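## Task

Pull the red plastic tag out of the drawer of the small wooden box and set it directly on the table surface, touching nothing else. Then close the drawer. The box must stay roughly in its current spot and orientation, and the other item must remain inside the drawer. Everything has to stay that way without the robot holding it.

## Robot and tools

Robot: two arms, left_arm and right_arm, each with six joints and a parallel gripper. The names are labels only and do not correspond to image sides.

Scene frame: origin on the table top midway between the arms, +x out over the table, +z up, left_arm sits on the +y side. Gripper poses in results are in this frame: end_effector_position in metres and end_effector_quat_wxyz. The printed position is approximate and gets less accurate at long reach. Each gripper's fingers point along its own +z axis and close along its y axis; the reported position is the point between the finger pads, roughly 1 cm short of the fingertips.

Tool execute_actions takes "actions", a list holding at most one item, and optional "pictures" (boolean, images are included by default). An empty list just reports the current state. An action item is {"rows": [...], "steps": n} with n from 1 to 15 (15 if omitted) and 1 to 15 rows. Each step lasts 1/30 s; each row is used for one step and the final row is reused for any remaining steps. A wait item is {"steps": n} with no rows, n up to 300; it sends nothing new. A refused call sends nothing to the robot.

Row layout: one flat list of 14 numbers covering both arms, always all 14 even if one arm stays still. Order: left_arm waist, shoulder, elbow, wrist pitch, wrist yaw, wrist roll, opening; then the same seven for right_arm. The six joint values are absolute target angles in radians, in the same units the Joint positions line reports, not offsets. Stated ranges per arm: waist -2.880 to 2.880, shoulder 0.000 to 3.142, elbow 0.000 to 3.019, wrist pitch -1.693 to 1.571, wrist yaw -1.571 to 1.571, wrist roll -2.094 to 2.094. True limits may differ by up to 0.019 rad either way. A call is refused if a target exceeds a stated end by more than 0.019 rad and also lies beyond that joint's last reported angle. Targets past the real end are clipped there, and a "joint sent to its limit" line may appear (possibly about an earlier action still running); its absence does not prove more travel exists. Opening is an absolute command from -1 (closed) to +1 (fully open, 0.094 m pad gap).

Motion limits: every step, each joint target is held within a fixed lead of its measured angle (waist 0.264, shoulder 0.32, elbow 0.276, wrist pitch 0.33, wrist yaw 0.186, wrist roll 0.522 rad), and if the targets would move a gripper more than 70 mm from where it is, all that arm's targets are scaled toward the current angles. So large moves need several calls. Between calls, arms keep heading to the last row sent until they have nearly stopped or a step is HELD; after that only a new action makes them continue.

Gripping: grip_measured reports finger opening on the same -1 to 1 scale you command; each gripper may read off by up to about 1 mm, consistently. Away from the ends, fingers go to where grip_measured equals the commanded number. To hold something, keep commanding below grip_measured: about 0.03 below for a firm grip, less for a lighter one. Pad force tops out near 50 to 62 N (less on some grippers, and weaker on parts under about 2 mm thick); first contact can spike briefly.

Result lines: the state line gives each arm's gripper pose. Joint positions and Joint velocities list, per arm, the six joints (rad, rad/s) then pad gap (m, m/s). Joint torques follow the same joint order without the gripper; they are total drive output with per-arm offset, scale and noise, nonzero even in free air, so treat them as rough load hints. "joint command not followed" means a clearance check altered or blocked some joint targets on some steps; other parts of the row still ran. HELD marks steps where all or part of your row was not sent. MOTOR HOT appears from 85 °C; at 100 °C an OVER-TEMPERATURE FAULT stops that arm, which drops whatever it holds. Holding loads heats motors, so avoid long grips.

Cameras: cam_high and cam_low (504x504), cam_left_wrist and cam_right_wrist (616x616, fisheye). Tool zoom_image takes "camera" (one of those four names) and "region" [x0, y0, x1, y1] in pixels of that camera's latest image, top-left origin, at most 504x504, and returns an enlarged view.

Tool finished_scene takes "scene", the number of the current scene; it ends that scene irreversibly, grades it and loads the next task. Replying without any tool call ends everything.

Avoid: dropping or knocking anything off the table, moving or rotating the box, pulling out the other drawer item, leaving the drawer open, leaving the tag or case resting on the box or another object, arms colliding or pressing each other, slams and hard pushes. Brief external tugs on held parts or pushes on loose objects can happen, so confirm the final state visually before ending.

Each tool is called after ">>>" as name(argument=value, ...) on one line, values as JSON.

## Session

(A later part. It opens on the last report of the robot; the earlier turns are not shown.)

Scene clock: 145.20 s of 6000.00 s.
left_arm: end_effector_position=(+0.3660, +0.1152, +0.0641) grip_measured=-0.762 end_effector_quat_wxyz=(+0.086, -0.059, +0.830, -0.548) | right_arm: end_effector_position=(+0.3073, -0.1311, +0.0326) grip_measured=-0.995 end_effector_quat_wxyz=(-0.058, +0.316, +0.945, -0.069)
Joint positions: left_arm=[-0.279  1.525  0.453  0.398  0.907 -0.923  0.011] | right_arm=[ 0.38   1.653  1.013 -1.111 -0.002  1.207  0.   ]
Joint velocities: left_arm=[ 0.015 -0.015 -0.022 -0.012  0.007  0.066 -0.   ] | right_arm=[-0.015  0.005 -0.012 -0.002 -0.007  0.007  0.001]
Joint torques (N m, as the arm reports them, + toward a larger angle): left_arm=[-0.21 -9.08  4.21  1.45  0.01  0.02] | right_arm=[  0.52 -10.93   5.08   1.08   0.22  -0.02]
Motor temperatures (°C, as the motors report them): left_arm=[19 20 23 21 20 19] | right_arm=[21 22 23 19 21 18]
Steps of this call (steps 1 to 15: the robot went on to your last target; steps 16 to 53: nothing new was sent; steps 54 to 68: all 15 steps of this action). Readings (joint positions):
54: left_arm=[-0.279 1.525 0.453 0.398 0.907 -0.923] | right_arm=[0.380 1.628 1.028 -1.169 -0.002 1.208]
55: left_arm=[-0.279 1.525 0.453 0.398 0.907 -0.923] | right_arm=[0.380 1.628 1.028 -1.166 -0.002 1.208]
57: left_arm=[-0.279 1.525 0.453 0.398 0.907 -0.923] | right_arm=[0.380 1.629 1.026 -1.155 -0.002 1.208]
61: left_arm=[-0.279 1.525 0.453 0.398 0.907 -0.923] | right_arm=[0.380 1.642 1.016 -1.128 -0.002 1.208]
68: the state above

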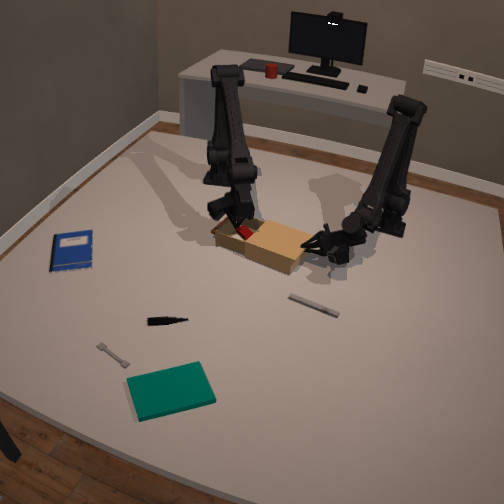

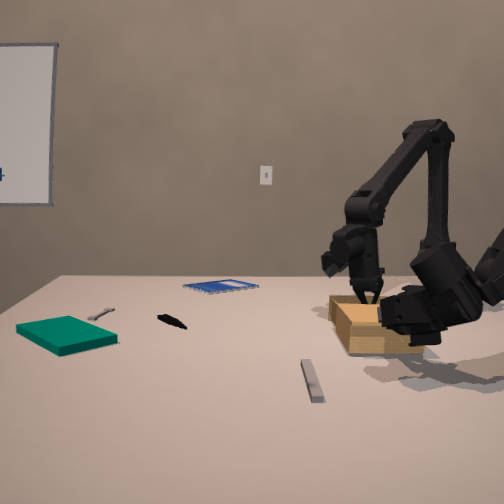

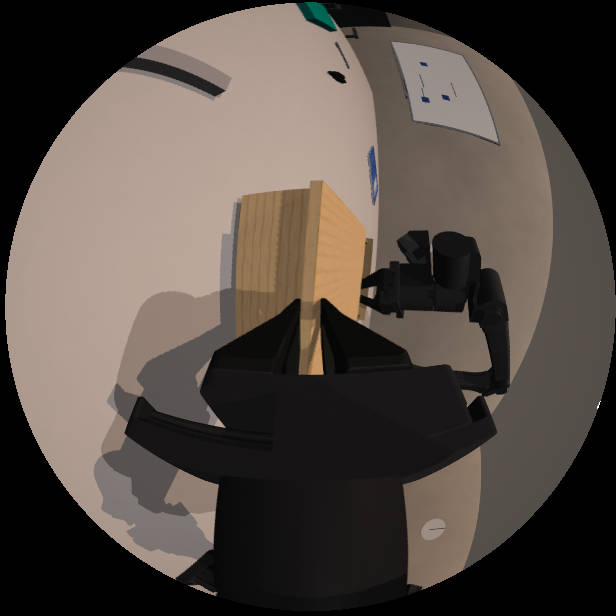

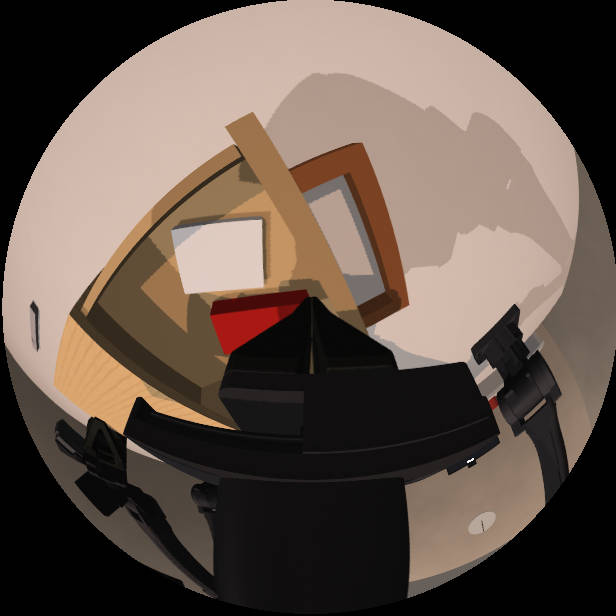

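>>> execute_actions(actions=[{"rows":[[-0.28,1.52,0.45,0.40,0.9,-0.93,-0.9,0.38,1.64,1.04,-1.12,0,1.2,-1],[-0.28,1.52,0.45,0.40,0.9,-0.93,-0.9,0.38,1.625,1.06,-1.14,0,1.2,-1],[-0.28,1.52,0.45,0.40,0.9,-0.93,-0.9,0.38,1.615,1.07,-1.155,0,1.2,-1],[-0.28,1.52,0.45,0.40,0.9,-0.93,-0.9,0.395,1.606,1.08,-1.17,0.02,1.21,-1],[-0.28,1.52,0.45,0.40,0.9,-0.93,-0.9,0.407,1.604,1.085,-1.18,0.045,1.22,-1],[-0.28,1.52,0.45,0.40,0.9,-0.93,-0.9,0.419,1.604,1.088,-1.19,0.07,1.235,-1],[-0.28,1.52,0.45,0.40,0.9,-0.93,-0.9,0.431,1.604,1.088,-1.2,0.095,1.25,-1],[-0.28,1.52,0.45,0.40,0.9,-0.93,-0.9,0.443,1.604,1.088,-1.21,0.12,1.265,-1],[-0.28,1.52,0.45,0.40,0.9,-0.93,-0.9,0.455,1.604,1.088,-1.22,0.145,1.28,-1],[-0.28,1.52,0.45,0.40,0.9,-0.93,-0.9,0.467,1.604,1.088,-1.228,0.17,1.295,-1],[-0.28,1.52,0.45,0.40,0.9,-0.93,-0.9,0.479,1.604,1.088,-1.23,0.2,1.31,-1],[-0.28,1.52,0.45,0.40,0.9,-0.93,-0.9,0.488,1.604,1.088,-1.23,0.225,1.32,-1],[-0.28,1.52,0.45,0.40,0.9,-0.93,-0.9,0.495,1.604,1.088,-1.23,0.25,1.325,-1]],"steps":15}], pictures=false)

>>> execute_actions(actions=[{"steps":8}])

Scene clock: 150.00 s of 6000.00 s.
left_arm: end_effector_position=(+0.3660, +0.1152, +0.0641) grip_measured=-0.762 end_effector_quat_wxyz=(+0.087, -0.058, +0.830, -0.548) | right_arm: end_effector_position=(+0.3028, -0.1330, +0.0612) grip_measured=-0.995 end_effector_quat_wxyz=(+0.039, +0.286, +0.944, -0.158)
Joint positions: left_arm=[-0.279  1.525  0.453  0.398  0.907 -0.923  0.011] | right_arm=[ 0.493  1.623  1.043 -1.213  0.243  1.29   0.   ]
Joint velocities: left_arm=[-0.015  0.005 -0.012  0.002  0.051 -0.007 -0.001] | right_arm=[ 0.21   0.005 -0.002 -0.046 -0.022  0.168 -0.   ]
Joint torques (N m, as the arm reports them, + toward a larger angle): left_arm=[ 0.06 -9.06  4.23  1.54  0.04  0.04] | right_arm=[ -0.75 -14.75   9.81  -0.61   0.4    0.15]
Motor temperatures (°C, as the motors report them): left_arm=[19 20 23 21 20 19] | right_arm=[21 22 22 19 21 18]
Steps of this call (steps 1 to 15: the robot went on to your last target; steps 16 to 90: nothing new was sent; then 1.30 s passed at rest; steps 91 to 105: all 15 steps of this action). Readings (joint positions):
91: left_arm=[-0.279 1.525 0.453 0.398 0.907 -0.923] | right_arm=[0.380 1.652 1.013 -1.111 -0.002 1.207]
92: left_arm=[-0.279 1.525 0.453 0.398 0.907 -0.923] | right_arm=[0.380 1.650 1.014 -1.113 -0.002 1.207]
94: left_arm=[-0.279 1.525 0.453 0.398 0.907 -0.923] | right_arm=[0.381 1.648 1.020 -1.127 0.004 1.206]
98: left_arm=[-0.279 1.525 0.453 0.398 0.907 -0.923] | right_arm=[0.409 1.635 1.039 -1.171 0.097 1.223]
105: the state above

Scene clock: 150.27 s of 6000.00 s.
left_arm: end_effector_position=(+0.3660, +0.1152, +0.0641) grip_measured=-0.762 end_effector_quat_wxyz=(+0.087, -0.058, +0.830, -0.548) | right_arm: end_effector_position=(+0.3014, -0.1312, +0.0614) grip_measured=-0.995 end_effector_quat_wxyz=(+0.043, +0.292, +0.942, -0.159)
Joint positions: left_arm=[-0.279  1.525  0.453  0.398  0.907 -0.923  0.011] | right_arm=[ 0.501  1.623  1.043 -1.214  0.247  1.312  0.   ]
Joint velocities: left_arm=[-0.005 -0.005  0.002  0.017  0.022 -0.037 -0.001] | right_arm=[-0.005 -0.005  0.017 -0.002  0.007  0.066  0.001]
Joint torques (N m, as the arm reports them, + toward a larger angle): left_arm=[-0.32 -8.88  4.11  1.41  0.03  0.02] | right_arm=[  0.37 -14.18   9.67  -0.66   0.36   0.11]
Motor temperatures (°C, as the motors report them): left_arm=[19 20 23 21 20 19] | right_arm=[21 22 22 19 21 18]
Steps of this call (steps 1 to 8: the robot went on to your last target). Readings (joint positions):
1: left_arm=[-0.279 1.525 0.453 0.398 0.907 -0.923] | right_arm=[0.498 1.623 1.043 -1.214 0.245 1.295]
2: left_arm=[-0.279 1.525 0.453 0.398 0.907 -0.923] | right_arm=[0.501 1.623 1.043 -1.214 0.245 1.299]
4: left_arm=[-0.279 1.525 0.453 0.398 0.907 -0.923] | right_arm=[0.501 1.623 1.043 -1.214 0.247 1.306]
8: the state above

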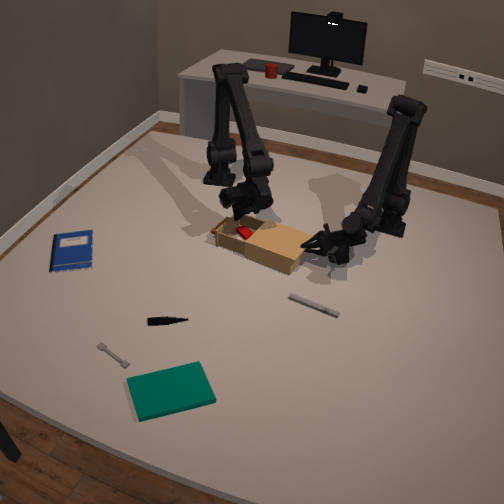

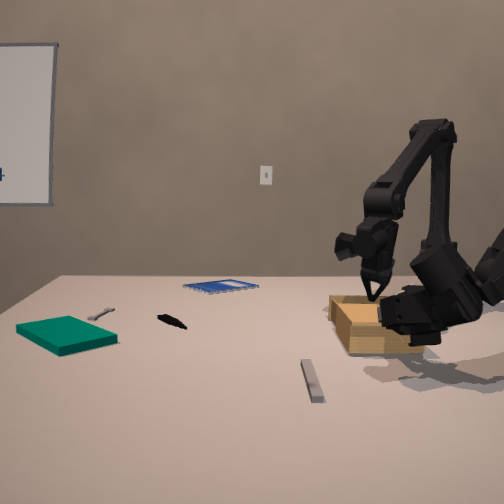

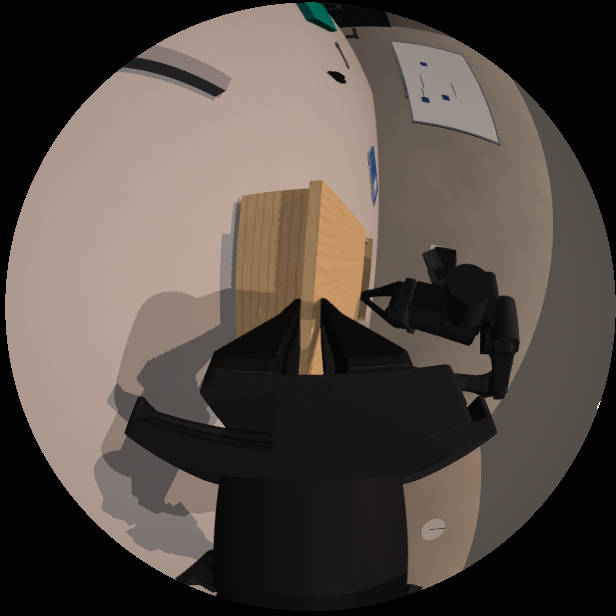

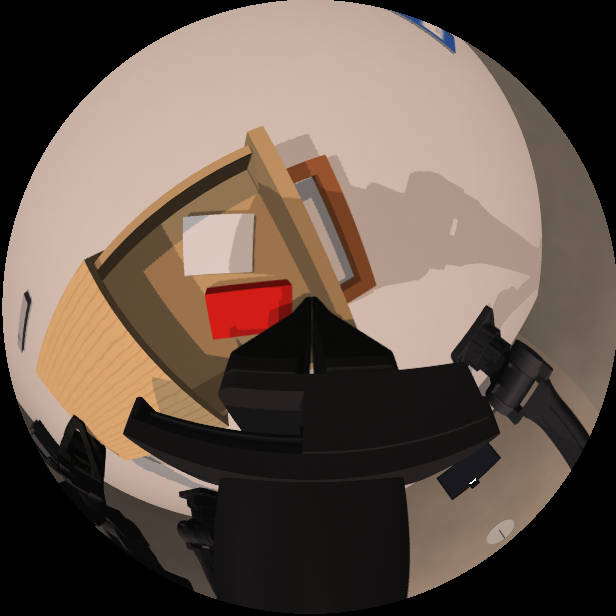

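>>> execute_actions(actions=[{"rows":[[-0.28,1.52,0.45,0.40,0.9,-0.93,-0.9,0.492,1.63,1.045,-1.21,0.25,1.32,-1],[-0.28,1.52,0.45,0.40,0.9,-0.93,-0.9,0.49,1.638,1.038,-1.2,0.25,1.32,-1],[-0.28,1.52,0.45,0.40,0.9,-0.93,-0.9,0.488,1.643,1.034,-1.192,0.25,1.32,-1],[-0.28,1.52,0.45,0.40,0.9,-0.93,-0.9,0.488,1.648,1.03,-1.184,0.25,1.32,-1],[-0.28,1.52,0.45,0.40,0.9,-0.93,-0.9,0.488,1.653,1.026,-1.176,0.25,1.32,-1],[-0.28,1.52,0.45,0.40,0.9,-0.93,-0.9,0.488,1.658,1.022,-1.168,0.25,1.32,-1],[-0.28,1.52,0.45,0.40,0.9,-0.93,-0.9,0.488,1.663,1.018,-1.16,0.25,1.32,-1],[-0.28,1.52,0.45,0.40,0.9,-0.93,-0.9,0.488,1.668,1.014,-1.152,0.25,1.32,-1],[-0.28,1.52,0.45,0.40,0.9,-0.93,-0.9,0.488,1.673,1.01,-1.144,0.25,1.32,-1],[-0.28,1.52,0.45,0.40,0.9,-0.93,-0.9,0.488,1.678,1.006,-1.136,0.25,1.32,-1],[-0.28,1.52,0.45,0.40,0.9,-0.93,-0.9,0.488,1.683,1.003,-1.128,0.25,1.32,-1],[-0.28,1.52,0.45,0.40,0.9,-0.93,-0.9,0.488,1.688,1.0,-1.12,0.25,1.32,-1],[-0.28,1.52,0.45,0.40,0.9,-0.93,-0.9,0.488,1.692,0.997,-1.11,0.25,1.32,-1]],"steps":15}], pictures=false)

>>> execute_actions(actions=[{"steps":6}])

Scene clock: 152.93 s of 6000.00 s.
left_arm: end_effector_position=(+0.3660, +0.1152, +0.0641) grip_measured=-0.762 end_effector_quat_wxyz=(+0.087, -0.058, +0.830, -0.548) | right_arm: end_effector_position=(+0.3009, -0.1347, +0.0270) grip_measured=-0.995 end_effector_quat_wxyz=(+0.041, +0.296, +0.940, -0.163)
Joint positions: left_arm=[-0.279  1.525  0.453  0.398  0.907 -0.923  0.011] | right_arm=[ 0.495  1.679  1.005 -1.128  0.248  1.317  0.   ]
Joint velocities: left_arm=[ 0.005 -0.015  0.002 -0.002 -0.051 -0.081 -0.002] | right_arm=[ 0.015  0.093 -0.017  0.125  0.022  0.007 -0.   ]
Joint torques (N m, as the arm reports them, + toward a larger angle): left_arm=[-0.4  -8.83  4.14  1.4   0.04  0.03] | right_arm=[ -0.68 -11.77   5.53   0.5    0.34   0.11]
Motor temperatures (°C, as the motors report them): left_arm=[19 20 23 21 20 19] | right_arm=[21 23 23 19 21 18]
Steps of this call (steps 1 to 30: the robot went on to your last target; steps 31 to 65: nothing new was sent; steps 66 to 80: all 15 steps of this action). Readings (joint positions):
66: left_arm=[-0.279 1.525 0.453 0.398 0.907 -0.923] | right_arm=[0.500 1.623 1.043 -1.214 0.247 1.317]
67: left_arm=[-0.279 1.525 0.453 0.398 0.907 -0.923] | right_arm=[0.500 1.623 1.043 -1.214 0.247 1.317]
69: left_arm=[-0.279 1.525 0.453 0.398 0.907 -0.923] | right_arm=[0.499 1.623 1.042 -1.209 0.247 1.317]
73: left_arm=[-0.279 1.525 0.453 0.398 0.907 -0.923] | right_arm=[0.495 1.636 1.030 -1.181 0.248 1.317]
80: the state above

Scene clock: 153.13 s of 6000.00 s.
left_arm: end_effector_position=(+0.3660, +0.1152, +0.0641) grip_measured=-0.762 end_effector_quat_wxyz=(+0.087, -0.058, +0.830, -0.548) | right_arm: end_effector_position=(+0.3011, -0.1346, +0.0250) grip_measured=-0.995 end_effector_quat_wxyz=(+0.041, +0.296, +0.940, -0.163)
Joint positions: left_arm=[-0.279  1.525  0.453  0.398  0.907 -0.923  0.011] | right_arm=[ 0.495  1.684  1.004 -1.124  0.248  1.317  0.   ]
Joint velocities: left_arm=[-0.024 -0.005  0.002 -0.002 -0.051  0.051  0.001] | right_arm=[-0.005 -0.015 -0.007 -0.002  0.037 -0.022  0.001]
Joint torques (N m, as the arm reports them, + toward a larger angle): left_arm=[-0.14 -8.93  4.14  1.46  0.02  0.02] | right_arm=[  0.07 -12.63   5.19   0.74   0.34   0.11]
Motor temperatures (°C, as the motors report them): left_arm=[19 20 23 21 20 19] | right_arm=[21 23 23 19 21 18]
Steps of this call (steps 1 to 6: the robot went on to your last target). Readings (joint positions):
1: left_arm=[-0.279 1.525 0.453 0.398 0.907 -0.923] | right_arm=[0.495 1.682 1.004 -1.125 0.248 1.317]
2: left_arm=[-0.279 1.525 0.453 0.398 0.907 -0.923] | right_arm=[0.495 1.684 1.004 -1.124 0.248 1.317]
4: left_arm=[-0.279 1.525 0.453 0.398 0.907 -0.923] | right_arm=[0.495 1.684 1.004 -1.124 0.248 1.317]
6: the state above

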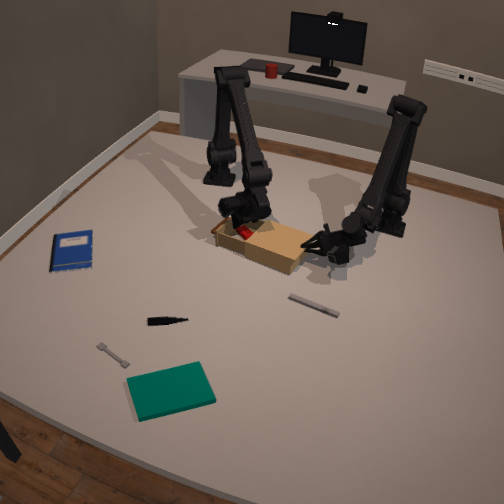

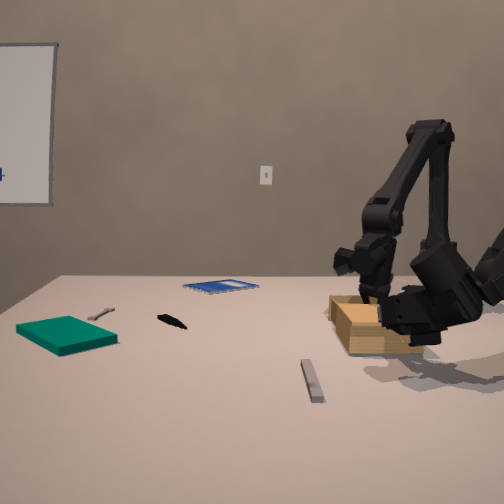

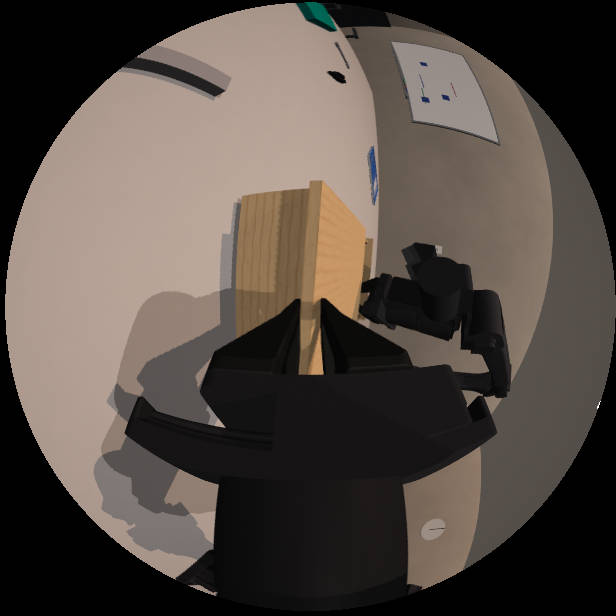

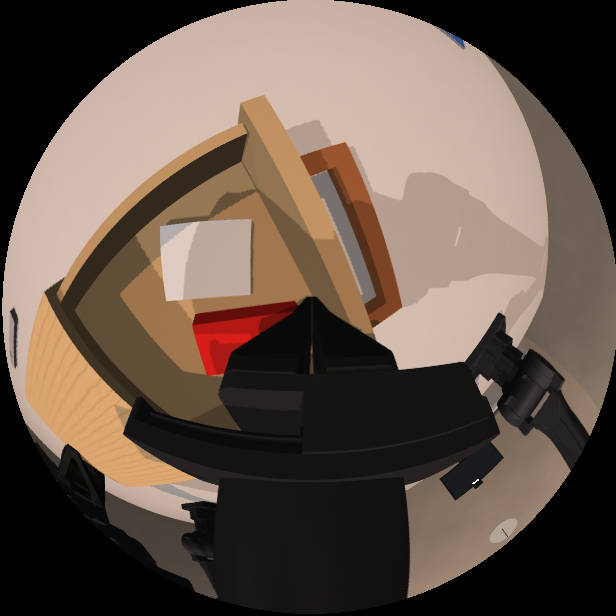

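>>> execute_actions(actions=[{"rows":[[-0.28,1.52,0.45,0.40,0.9,-0.93,-0.9,0.495,1.685,1.005,-1.1,0.245,1.32,-1],[-0.28,1.52,0.45,0.40,0.9,-0.93,-0.9,0.495,1.68,1.01,-1.092,0.24,1.32,-1],[-0.28,1.52,0.45,0.40,0.9,-0.93,-0.9,0.495,1.68,1.01,-1.084,0.236,1.32,-1],[-0.28,1.52,0.45,0.40,0.9,-0.93,-0.9,0.495,1.68,1.01,-1.076,0.232,1.32,-1],[-0.28,1.52,0.45,0.40,0.9,-0.93,-0.9,0.495,1.68,1.01,-1.068,0.228,1.32,-1],[-0.28,1.52,0.45,0.40,0.9,-0.93,-0.9,0.495,1.68,1.01,-1.06,0.224,1.32,-1],[-0.28,1.52,0.45,0.40,0.9,-0.93,-0.9,0.495,1.68,1.01,-1.052,0.22,1.32,-1],[-0.28,1.52,0.45,0.40,0.9,-0.93,-0.9,0.495,1.68,1.01,-1.044,0.216,1.32,-1],[-0.28,1.52,0.45,0.40,0.9,-0.93,-0.9,0.495,1.68,1.01,-1.036,0.212,1.32,-1]],"steps":15}])

Scene clock: 155.50 s of 6000.00 s.
left_arm: end_effector_position=(+0.3660, +0.1152, +0.0641) grip_measured=-0.762 end_effector_quat_wxyz=(+0.087, -0.058, +0.830, -0.548) | right_arm: end_effector_position=(+0.3102, -0.1203, +0.0204) grip_measured=-0.995 end_effector_quat_wxyz=(+0.046, +0.303, +0.943, -0.126)
Joint positions: left_arm=[-0.279  1.525  0.453  0.398  0.907 -0.923  0.011] | right_arm=[ 0.495  1.684  1.004 -1.054  0.215  1.317  0.   ]
Joint velocities: left_arm=[ 0.005 -0.005 -0.002 -0.007  0.022 -0.022  0.001] | right_arm=[ 0.015 -0.005  0.002 -0.007  0.007  0.022 -0.001]
Joint torques (N m, as the arm reports them, + toward a larger angle): left_arm=[-0.14 -8.78  4.12  1.43  0.02  0.02] | right_arm=[  0.7  -13.61   6.41   1.12   0.13   0.1 ]
Motor temperatures (°C, as the motors report them): left_arm=[19 20 23 21 20 19] | right_arm=[21 23 23 19 21 18]
Steps of this call (steps 1 to 15: the robot went on to your last target; steps 16 to 56: nothing new was sent; steps 57 to 71: all 15 steps of this action). Readings (joint positions):
57: left_arm=[-0.279 1.525 0.453 0.398 0.907 -0.923] | right_arm=[0.495 1.684 1.004 -1.122 0.247 1.317]
58: left_arm=[-0.279 1.525 0.453 0.398 0.907 -0.923] | right_arm=[0.495 1.684 1.004 -1.118 0.245 1.317]
60: left_arm=[-0.279 1.525 0.453 0.398 0.907 -0.923] | right_arm=[0.495 1.684 1.004 -1.106 0.238 1.317]
64: left_arm=[-0.279 1.525 0.453 0.398 0.907 -0.923] | right_arm=[0.495 1.684 1.004 -1.075 0.222 1.317]
71: the state above

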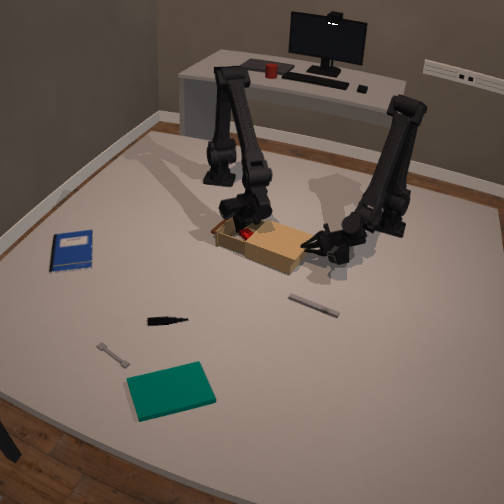

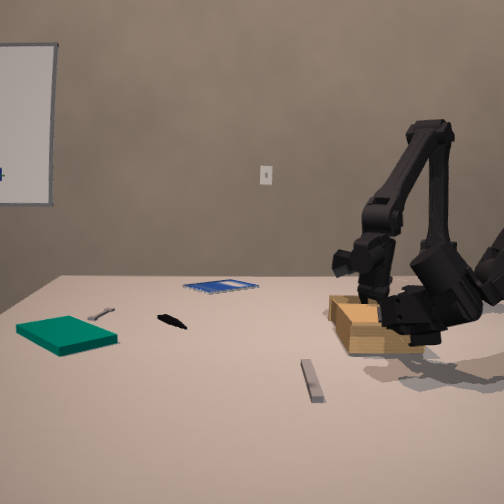

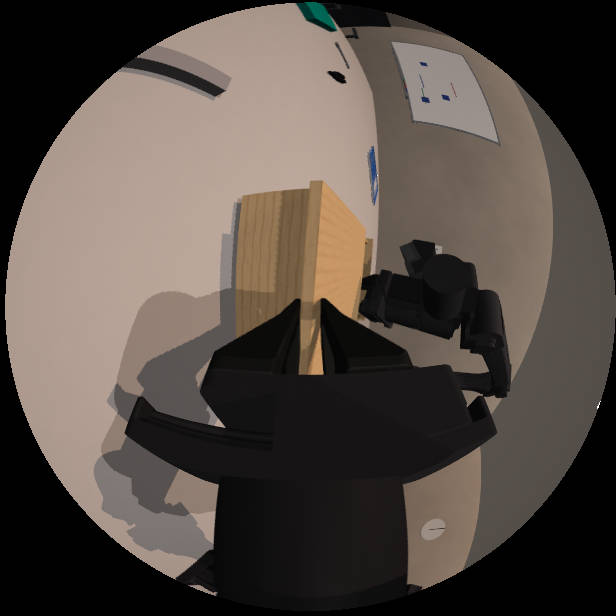

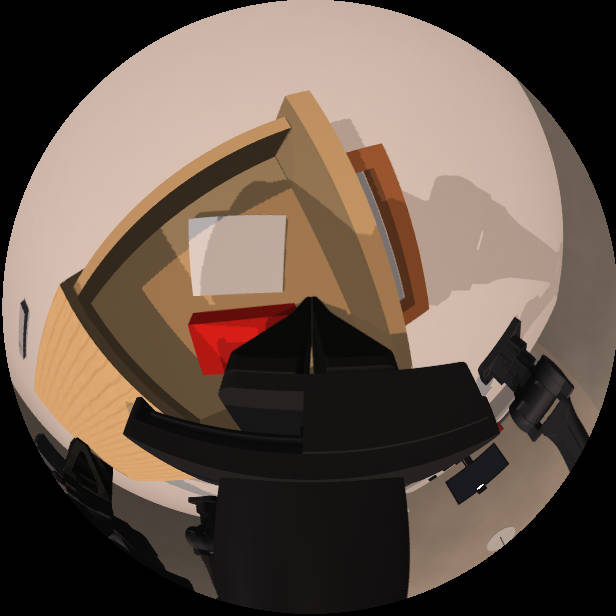

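>>> execute_actions(actions=[{"rows":[[-0.28,1.52,0.45,0.40,0.9,-0.93,-0.9,0.495,1.665,1.04,-1.08,0.215,1.32,-1],[-0.28,1.52,0.45,0.40,0.9,-0.93,-0.9,0.495,1.65,1.055,-1.09,0.215,1.32,-1],[-0.28,1.52,0.45,0.40,0.9,-0.93,-0.9,0.495,1.638,1.065,-1.10,0.215,1.32,-1],[-0.28,1.52,0.45,0.40,0.9,-0.93,-0.9,0.495,1.626,1.075,-1.11,0.215,1.32,-1],[-0.28,1.52,0.45,0.40,0.9,-0.93,-0.9,0.495,1.614,1.085,-1.12,0.21,1.32,-1],[-0.28,1.52,0.45,0.40,0.9,-0.93,-0.9,0.49,1.602,1.095,-1.12,0.19,1.31,-1],[-0.28,1.52,0.45,0.40,0.9,-0.93,-0.9,0.483,1.592,1.105,-1.11,0.165,1.3,-0.9],[-0.28,1.52,0.45,0.40,0.9,-0.93,-0.9,0.476,1.582,1.112,-1.10,0.14,1.295,-0.75],[-0.28,1.52,0.45,0.40,0.9,-0.93,-0.9,0.469,1.574,1.118,-1.09,0.115,1.29,-0.55],[-0.28,1.52,0.45,0.40,0.9,-0.93,-0.9,0.462,1.568,1.118,-1.08,0.09,1.285,-0.35],[-0.28,1.52,0.45,0.40,0.9,-0.93,-0.9,0.455,1.565,1.118,-1.07,0.065,1.28,-0.15],[-0.28,1.52,0.45,0.40,0.9,-0.93,-0.9,0.448,1.565,1.118,-1.06,0.04,1.275,0.05],[-0.28,1.52,0.45,0.40,0.9,-0.93,-0.9,0.442,1.565,1.118,-1.05,0.02,1.27,0.22],[-0.28,1.52,0.45,0.40,0.9,-0.93,-0.9,0.437,1.565,1.118,-1.04,0,1.26,0.38]],"steps":15}], pictures=false)

>>> execute_actions(actions=[{"steps":10}])

Scene clock: 159.83 s of 6000.00 s.
left_arm: end_effector_position=(+0.3660, +0.1152, +0.0641) grip_measured=-0.762 end_effector_quat_wxyz=(+0.087, -0.058, +0.830, -0.548) | right_arm: end_effector_position=(+0.3312, -0.0819, +0.0841) grip_measured=+0.358 end_effector_quat_wxyz=(+0.009, +0.320, +0.947, +0.005)
Joint positions: left_arm=[-0.279  1.525  0.453  0.398  0.907 -0.923  0.011] | right_arm=[ 0.452  1.569  1.08  -1.064  0.009  1.286  0.064]
Joint velocities: left_arm=[-0.005 -0.015  0.002 -0.002  0.007  0.007 -0.001] | right_arm=[-0.21  -0.112  0.022  0.168 -0.183 -0.125  0.04 ]
Joint torques (N m, as the arm reports them, + toward a larger angle): left_arm=[-0.13 -8.89  4.07  1.47  0.02  0.03] | right_arm=[  0.85 -12.13   9.65   1.08   0.05  -0.05]
Motor temperatures (°C, as the motors report them): left_arm=[19 20 23 21 20 19] | right_arm=[21 23 23 19 21 18]
Steps of this call (steps 1 to 15: the robot went on to your last target; steps 16 to 90: nothing new was sent; then 0.83 s passed at rest; steps 91 to 105: all 15 steps of this action). Readings (joint positions):
91: left_arm=[-0.279 1.525 0.453 0.398 0.907 -0.923] | right_arm=[0.495 1.684 1.004 -1.056 0.215 1.317]
92: left_arm=[-0.279 1.525 0.453 0.398 0.907 -0.923] | right_arm=[0.495 1.683 1.004 -1.061 0.215 1.317]
94: left_arm=[-0.279 1.525 0.453 0.398 0.907 -0.923] | right_arm=[0.495 1.679 1.008 -1.078 0.215 1.317]
98: left_arm=[-0.279 1.525 0.453 0.398 0.907 -0.923] | right_arm=[0.493 1.644 1.032 -1.099 0.161 1.313]
105: the state above

Scene clock: 160.17 s of 6000.00 s.
left_arm: end_effector_position=(+0.3660, +0.1152, +0.0641) grip_measured=-0.762 end_effector_quat_wxyz=(+0.087, -0.058, +0.830, -0.548) | right_arm: end_effector_position=(+0.3364, -0.0849, +0.0852) grip_measured=+0.378 end_effector_quat_wxyz=(+0.009, +0.320, +0.947, +0.011)
Joint positions: left_arm=[-0.279  1.525  0.453  0.398  0.907 -0.923  0.011] | right_arm=[ 0.437  1.567  1.081 -1.056  0.002  1.27   0.065]
Joint velocities: left_arm=[-0.005 -0.005 -0.007  0.012  0.037 -0.022  0.001] | right_arm=[-0.015 -0.024 -0.017 -0.002 -0.066  0.022 -0.001]
Joint torques (N m, as the arm reports them, + toward a larger angle): left_arm=[-0.32 -8.99  4.07  1.44  0.01  0.03] | right_arm=[  0.97 -12.46   9.89   1.52   0.04  -0.09]
Motor temperatures (°C, as the motors report them): left_arm=[19 20 23 21 20 19] | right_arm=[21 23 23 19 21 18]
Steps of this call (steps 1 to 10: the robot went on to your last target). Readings (joint positions):
1: left_arm=[-0.279 1.525 0.453 0.398 0.907 -0.923] | right_arm=[0.445 1.567 1.081 -1.059 0.005 1.282]
2: left_arm=[-0.279 1.525 0.453 0.398 0.907 -0.923] | right_arm=[0.441 1.567 1.081 -1.057 0.004 1.279]
4: left_arm=[-0.279 1.525 0.453 0.398 0.907 -0.923] | right_arm=[0.437 1.567 1.081 -1.056 0.003 1.275]
8: left_arm=[-0.279 1.525 0.453 0.398 0.907 -0.923] | right_arm=[0.437 1.567 1.081 -1.056 0.002 1.271]
10: the state above

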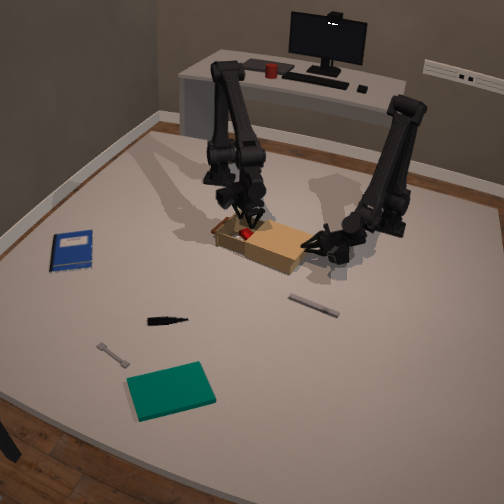

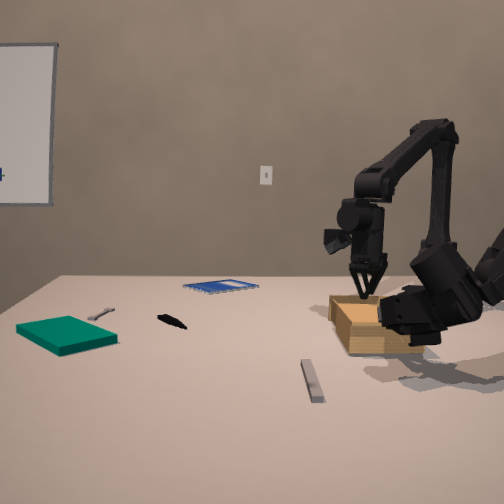

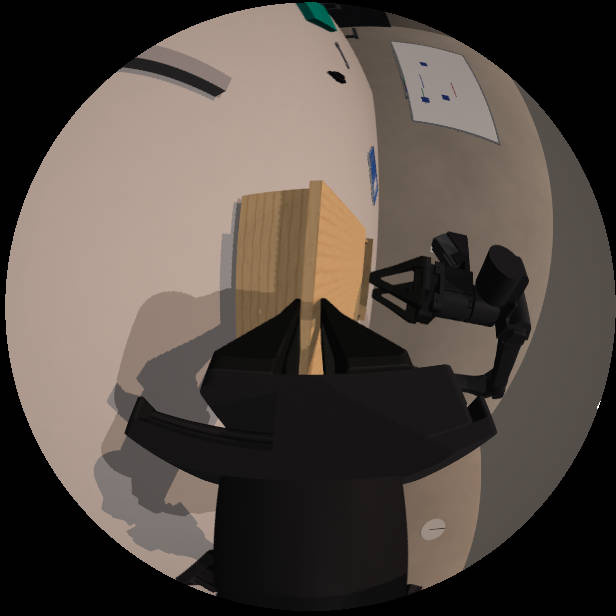

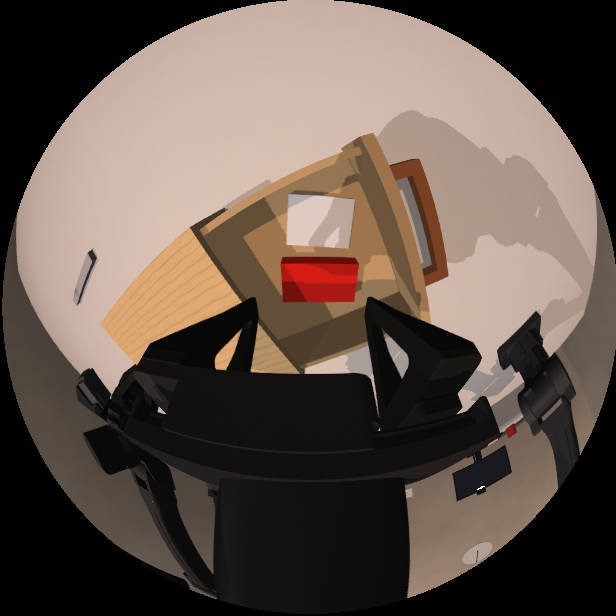

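>>> execute_actions(actions=[{"rows":[[-0.28,1.52,0.45,0.40,0.9,-0.93,-0.9,0.445,1.575,1.08,-1.04,0,1.28,0.36],[-0.28,1.52,0.45,0.40,0.9,-0.93,-0.9,0.449,1.579,1.072,-1.028,0,1.285,0.35],[-0.28,1.52,0.45,0.40,0.9,-0.93,-0.9,0.453,1.583,1.064,-1.016,0,1.29,0.35],[-0.28,1.52,0.45,0.40,0.9,-0.93,-0.9,0.453,1.586,1.056,-1.004,0,1.29,0.35],[-0.28,1.52,0.45,0.40,0.9,-0.93,-0.9,0.453,1.589,1.048,-0.992,0,1.29,0.35],[-0.28,1.52,0.45,0.40,0.9,-0.93,-0.9,0.453,1.592,1.04,-0.98,0,1.29,0.35],[-0.28,1.52,0.45,0.40,0.9,-0.93,-0.9,0.453,1.595,1.032,-0.968,0,1.29,0.35],[-0.28,1.52,0.45,0.40,0.9,-0.93,-0.9,0.453,1.598,1.024,-0.956,0,1.29,0.35],[-0.28,1.52,0.45,0.40,0.9,-0.93,-0.9,0.453,1.601,1.016,-0.944,0,1.29,0.35],[-0.28,1.52,0.45,0.40,0.9,-0.93,-0.9,0.453,1.604,1.008,-0.932,0,1.29,0.35],[-0.28,1.52,0.45,0.40,0.9,-0.93,-0.9,0.453,1.608,1.0,-0.92,0,1.29,0.35],[-0.28,1.52,0.45,0.40,0.9,-0.93,-0.9,0.453,1.61,0.998,-0.912,0,1.29,0.35]],"steps":15}], pictures=false)

>>> execute_actions(actions=[{"steps":6}])

Scene clock: 163.80 s of 6000.00 s.
left_arm: end_effector_position=(+0.3660, +0.1152, +0.0641) grip_measured=-0.762 end_effector_quat_wxyz=(+0.087, -0.058, +0.830, -0.548) | right_arm: end_effector_position=(+0.3266, -0.0863, +0.0453) grip_measured=+0.352 end_effector_quat_wxyz=(+0.011, +0.320, +0.947, +0.013)
Joint positions: left_arm=[-0.279  1.525  0.453  0.398  0.907 -0.923  0.011] | right_arm=[ 0.447  1.6    0.999 -0.936  0.002  1.281  0.064]
Joint velocities: left_arm=[-0.005 -0.005  0.002 -0.022 -0.066  0.066  0.001] | right_arm=[ 0.005  0.073 -0.056  0.032  0.037 -0.051 -0.001]
Joint torques (N m, as the arm reports them, + toward a larger angle): left_arm=[-0.16 -8.88  4.13  1.47  0.04  0.02] | right_arm=[  1.25 -13.36   6.89   1.61   0.06   0.12]
Motor temperatures (°C, as the motors report them): left_arm=[19 20 23 21 20 19] | right_arm=[21 23 23 19 21 18]
Steps of this call (steps 1 to 30: the robot went on to your last target; steps 31 to 94: nothing new was sent; steps 95 to 109: all 15 steps of this action). Readings (joint positions):
95: left_arm=[-0.279 1.525 0.453 0.398 0.907 -0.923] | right_arm=[0.437 1.567 1.081 -1.056 0.002 1.269]
96: left_arm=[-0.279 1.525 0.453 0.398 0.907 -0.923] | right_arm=[0.437 1.567 1.080 -1.054 0.002 1.270]
98: left_arm=[-0.279 1.525 0.453 0.398 0.907 -0.923] | right_arm=[0.439 1.567 1.074 -1.038 0.002 1.274]
102: left_arm=[-0.279 1.525 0.453 0.398 0.907 -0.923] | right_arm=[0.446 1.571 1.046 -0.995 0.002 1.278]
109: the state above

Scene clock: 164.00 s of 6000.00 s.
left_arm: end_effector_position=(+0.3661, +0.1153, +0.0641) grip_measured=-0.762 end_effector_quat_wxyz=(+0.087, -0.058, +0.830, -0.548) | right_arm: end_effector_position=(+0.3260, -0.0867, +0.0442) grip_measured=+0.352 end_effector_quat_wxyz=(+0.010, +0.321, +0.947, +0.012)
Joint positions: left_arm=[-0.279  1.525  0.453  0.398  0.907 -0.922  0.011] | right_arm=[ 0.447  1.602  0.998 -0.935  0.002  1.282  0.064]
Joint velocities: left_arm=[ 0.005 -0.005  0.002  0.002  0.007  0.081 -0.   ] | right_arm=[-0.005 -0.005 -0.002 -0.007 -0.022  0.037  0.001]
Joint torques (N m, as the arm reports them, + toward a larger angle): left_arm=[-0.26 -8.66  4.08  1.56  0.07  0.02] | right_arm=[  1.7  -12.29   6.75   1.77   0.04   0.14]
Motor temperatures (°C, as the motors report them): left_arm=[19 20 23 21 20 19] | right_arm=[21 23 23 19 21 18]
Steps of this call (steps 1 to 6: the robot went on to your last target). Readings (joint positions):
1: left_arm=[-0.279 1.525 0.453 0.398 0.907 -0.923] | right_arm=[0.447 1.602 0.998 -0.935 0.002 1.282]
2: left_arm=[-0.279 1.525 0.453 0.398 0.907 -0.923] | right_arm=[0.447 1.602 0.998 -0.935 0.002 1.282]
4: left_arm=[-0.279 1.525 0.453 0.398 0.907 -0.922] | right_arm=[0.447 1.602 0.998 -0.935 0.002 1.282]
6: the state above

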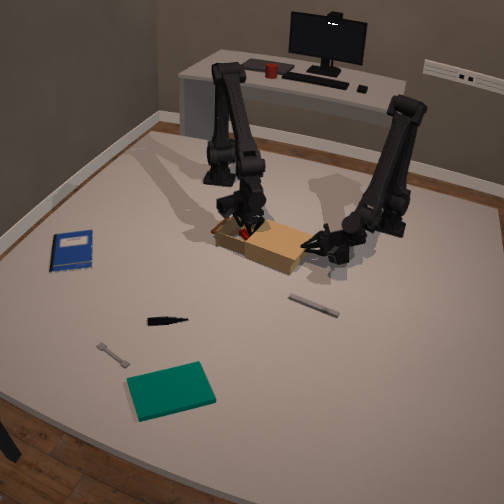

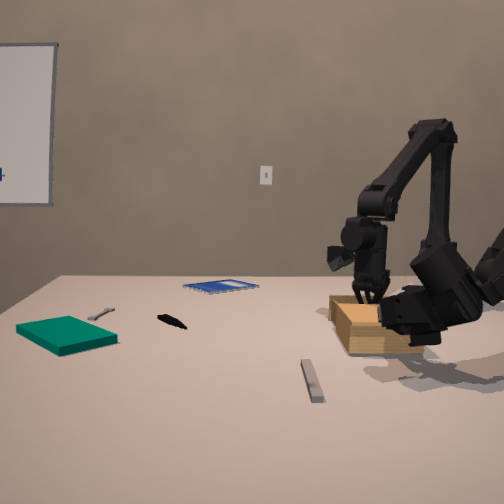

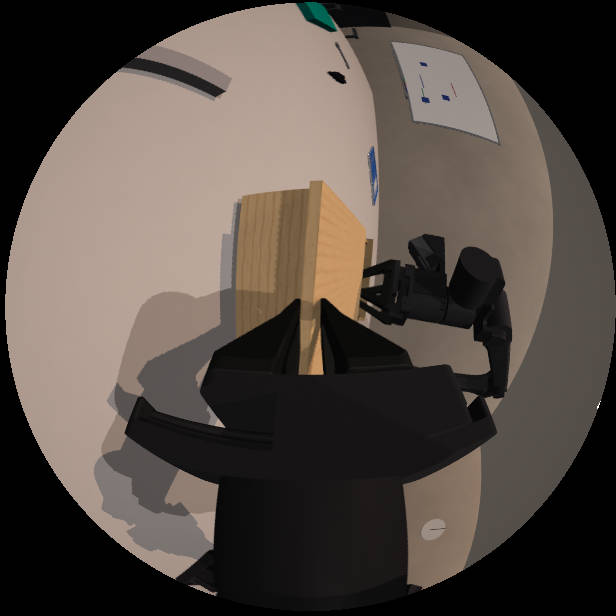

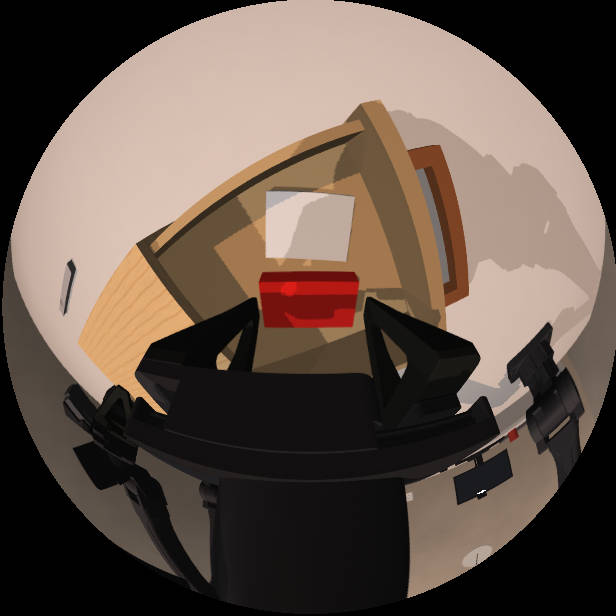

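>>> execute_actions(actions=[{"rows":[[-0.28,1.52,0.45,0.40,0.9,-0.93,-0.9,0.44,1.612,0.998,-0.91,0,1.28,0.35],[-0.28,1.52,0.45,0.40,0.9,-0.93,-0.9,0.434,1.616,0.998,-0.905,0,1.275,0.35],[-0.28,1.52,0.45,0.40,0.9,-0.93,-0.9,0.43,1.62,0.997,-0.9,0,1.27,0.35],[-0.28,1.52,0.45,0.40,0.9,-0.93,-0.9,0.43,1.624,0.995,-0.894,0,1.27,0.35],[-0.28,1.52,0.45,0.40,0.9,-0.93,-0.9,0.43,1.628,0.993,-0.888,0,1.27,0.35],[-0.28,1.52,0.45,0.40,0.9,-0.93,-0.9,0.43,1.632,0.991,-0.882,0,1.27,0.35],[-0.28,1.52,0.45,0.40,0.9,-0.93,-0.9,0.43,1.636,0.988,-0.876,0,1.27,0.35],[-0.28,1.52,0.45,0.40,0.9,-0.93,-0.9,0.43,1.64,0.985,-0.87,0,1.27,0.35],[-0.28,1.52,0.45,0.40,0.9,-0.93,-0.9,0.43,1.644,0.983,-0.864,0,1.27,0.35],[-0.28,1.52,0.45,0.40,0.9,-0.93,-0.9,0.43,1.648,0.981,-0.858,0,1.27,0.35],[-0.28,1.52,0.45,0.40,0.9,-0.93,-0.9,0.43,1.652,0.979,-0.852,0,1.27,0.35],[-0.28,1.52,0.45,0.40,0.9,-0.93,-0.9,0.43,1.656,0.977,-0.846,0,1.27,0.35]],"steps":15}], pictures=false)

>>> execute_actions(actions=[{"steps":6}])

Scene clock: 166.43 s of 6000.00 s.
left_arm: end_effector_position=(+0.3664, +0.1154, +0.0639) grip_measured=-0.762 end_effector_quat_wxyz=(+0.088, -0.058, +0.830, -0.547) | right_arm: end_effector_position=(+0.3351, -0.0922, +0.0314) grip_measured=+0.351 end_effector_quat_wxyz=(+0.016, +0.328, +0.944, +0.019)
Joint positions: left_arm=[-0.279  1.525  0.453  0.398  0.904 -0.92   0.011] | right_arm=[ 0.424  1.623  0.982 -0.881  0.002  1.275  0.063]
Joint velocities: left_arm=[ 0.015  0.005  0.022 -0.002 -0.037  0.037 -0.   ] | right_arm=[-0.005  0.005 -0.022  0.017  0.051 -0.022 -0.   ]
Joint torques (N m, as the arm reports them, + toward a larger angle): left_arm=[-0.24 -8.89  4.16  1.47  0.19 -0.02] | right_arm=[ 0.91 -9.91  6.32  2.19  0.03  0.  ]
Motor temperatures (°C, as the motors report them): left_arm=[19 20 23 21 20 19] | right_arm=[21 23 23 19 21 18]
Steps of this call (steps 1 to 15: the robot went on to your last target; steps 16 to 58: nothing new was sent; steps 59 to 73: all 15 steps of this action). Readings (joint positions):
59: left_arm=[-0.279 1.525 0.453 0.398 0.907 -0.922] | right_arm=[0.447 1.602 0.998 -0.935 0.002 1.282]
60: left_arm=[-0.279 1.525 0.453 0.398 0.907 -0.922] | right_arm=[0.446 1.602 0.998 -0.934 0.002 1.282]
62: left_arm=[-0.279 1.525 0.453 0.398 0.907 -0.922] | right_arm=[0.442 1.603 0.998 -0.927 0.002 1.280]
66: left_arm=[-0.279 1.525 0.453 0.398 0.906 -0.922] | right_arm=[0.433 1.609 0.994 -0.907 0.002 1.277]
73: the state above

Scene clock: 166.63 s of 6000.00 s.
left_arm: end_effector_position=(+0.3664, +0.1154, +0.0639) grip_measured=-0.762 end_effector_quat_wxyz=(+0.088, -0.058, +0.830, -0.547) | right_arm: end_effector_position=(+0.3351, -0.0922, +0.0313) grip_measured=+0.351 end_effector_quat_wxyz=(+0.016, +0.328, +0.944, +0.020)
Joint positions: left_arm=[-0.279  1.525  0.453  0.398  0.904 -0.919  0.011] | right_arm=[ 0.424  1.623  0.982 -0.88   0.002  1.275  0.063]
Joint velocities: left_arm=[ 0.015 -0.015  0.002 -0.002  0.051  0.022  0.   ] | right_arm=[ 0.005 -0.005 -0.007 -0.002 -0.066  0.037  0.001]
Joint torques (N m, as the arm reports them, + toward a larger angle): left_arm=[-0.29 -8.97  4.14  1.45  0.18 -0.03] | right_arm=[  1.11 -10.19   6.21   2.32   0.03  -0.04]
Motor temperatures (°C, as the motors report them): left_arm=[19 20 23 21 20 19] | right_arm=[21 23 23 19 21 18]
Steps of this call (steps 1 to 6: the robot went on to your last target). Readings (joint positions):
1: left_arm=[-0.279 1.525 0.453 0.398 0.904 -0.920] | right_arm=[0.424 1.623 0.982 -0.880 0.002 1.275]
2: left_arm=[-0.279 1.525 0.453 0.398 0.904 -0.920] | right_arm=[0.424 1.623 0.982 -0.880 0.002 1.275]
4: left_arm=[-0.279 1.525 0.453 0.398 0.904 -0.919] | right_arm=[0.424 1.623 0.982 -0.880 0.002 1.275]
6: the state above

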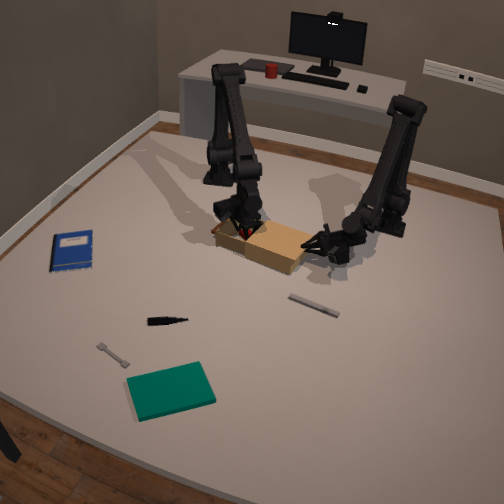

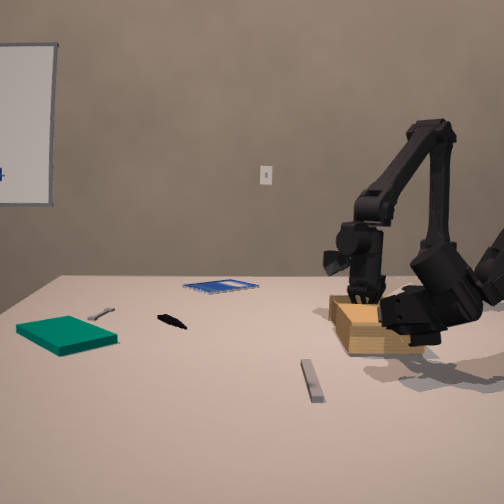

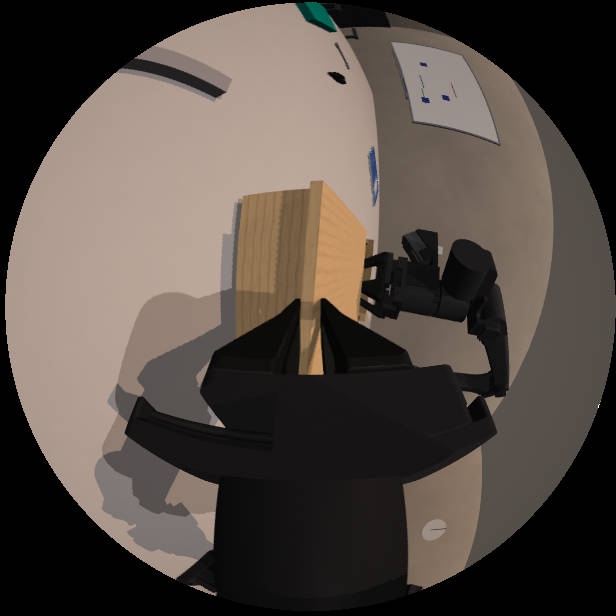

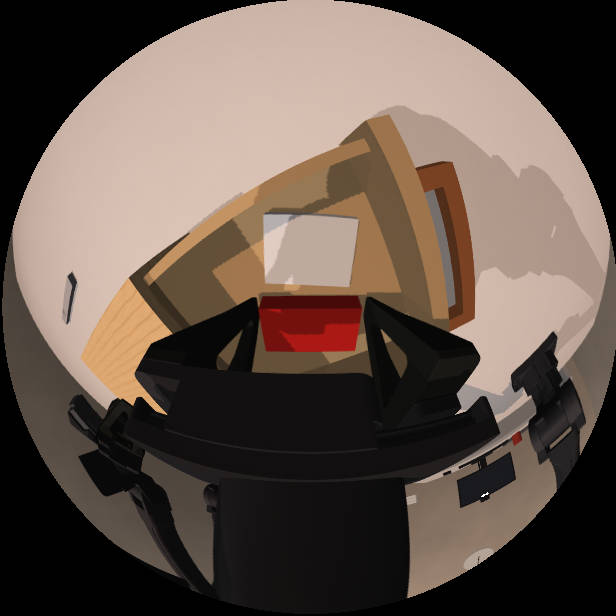

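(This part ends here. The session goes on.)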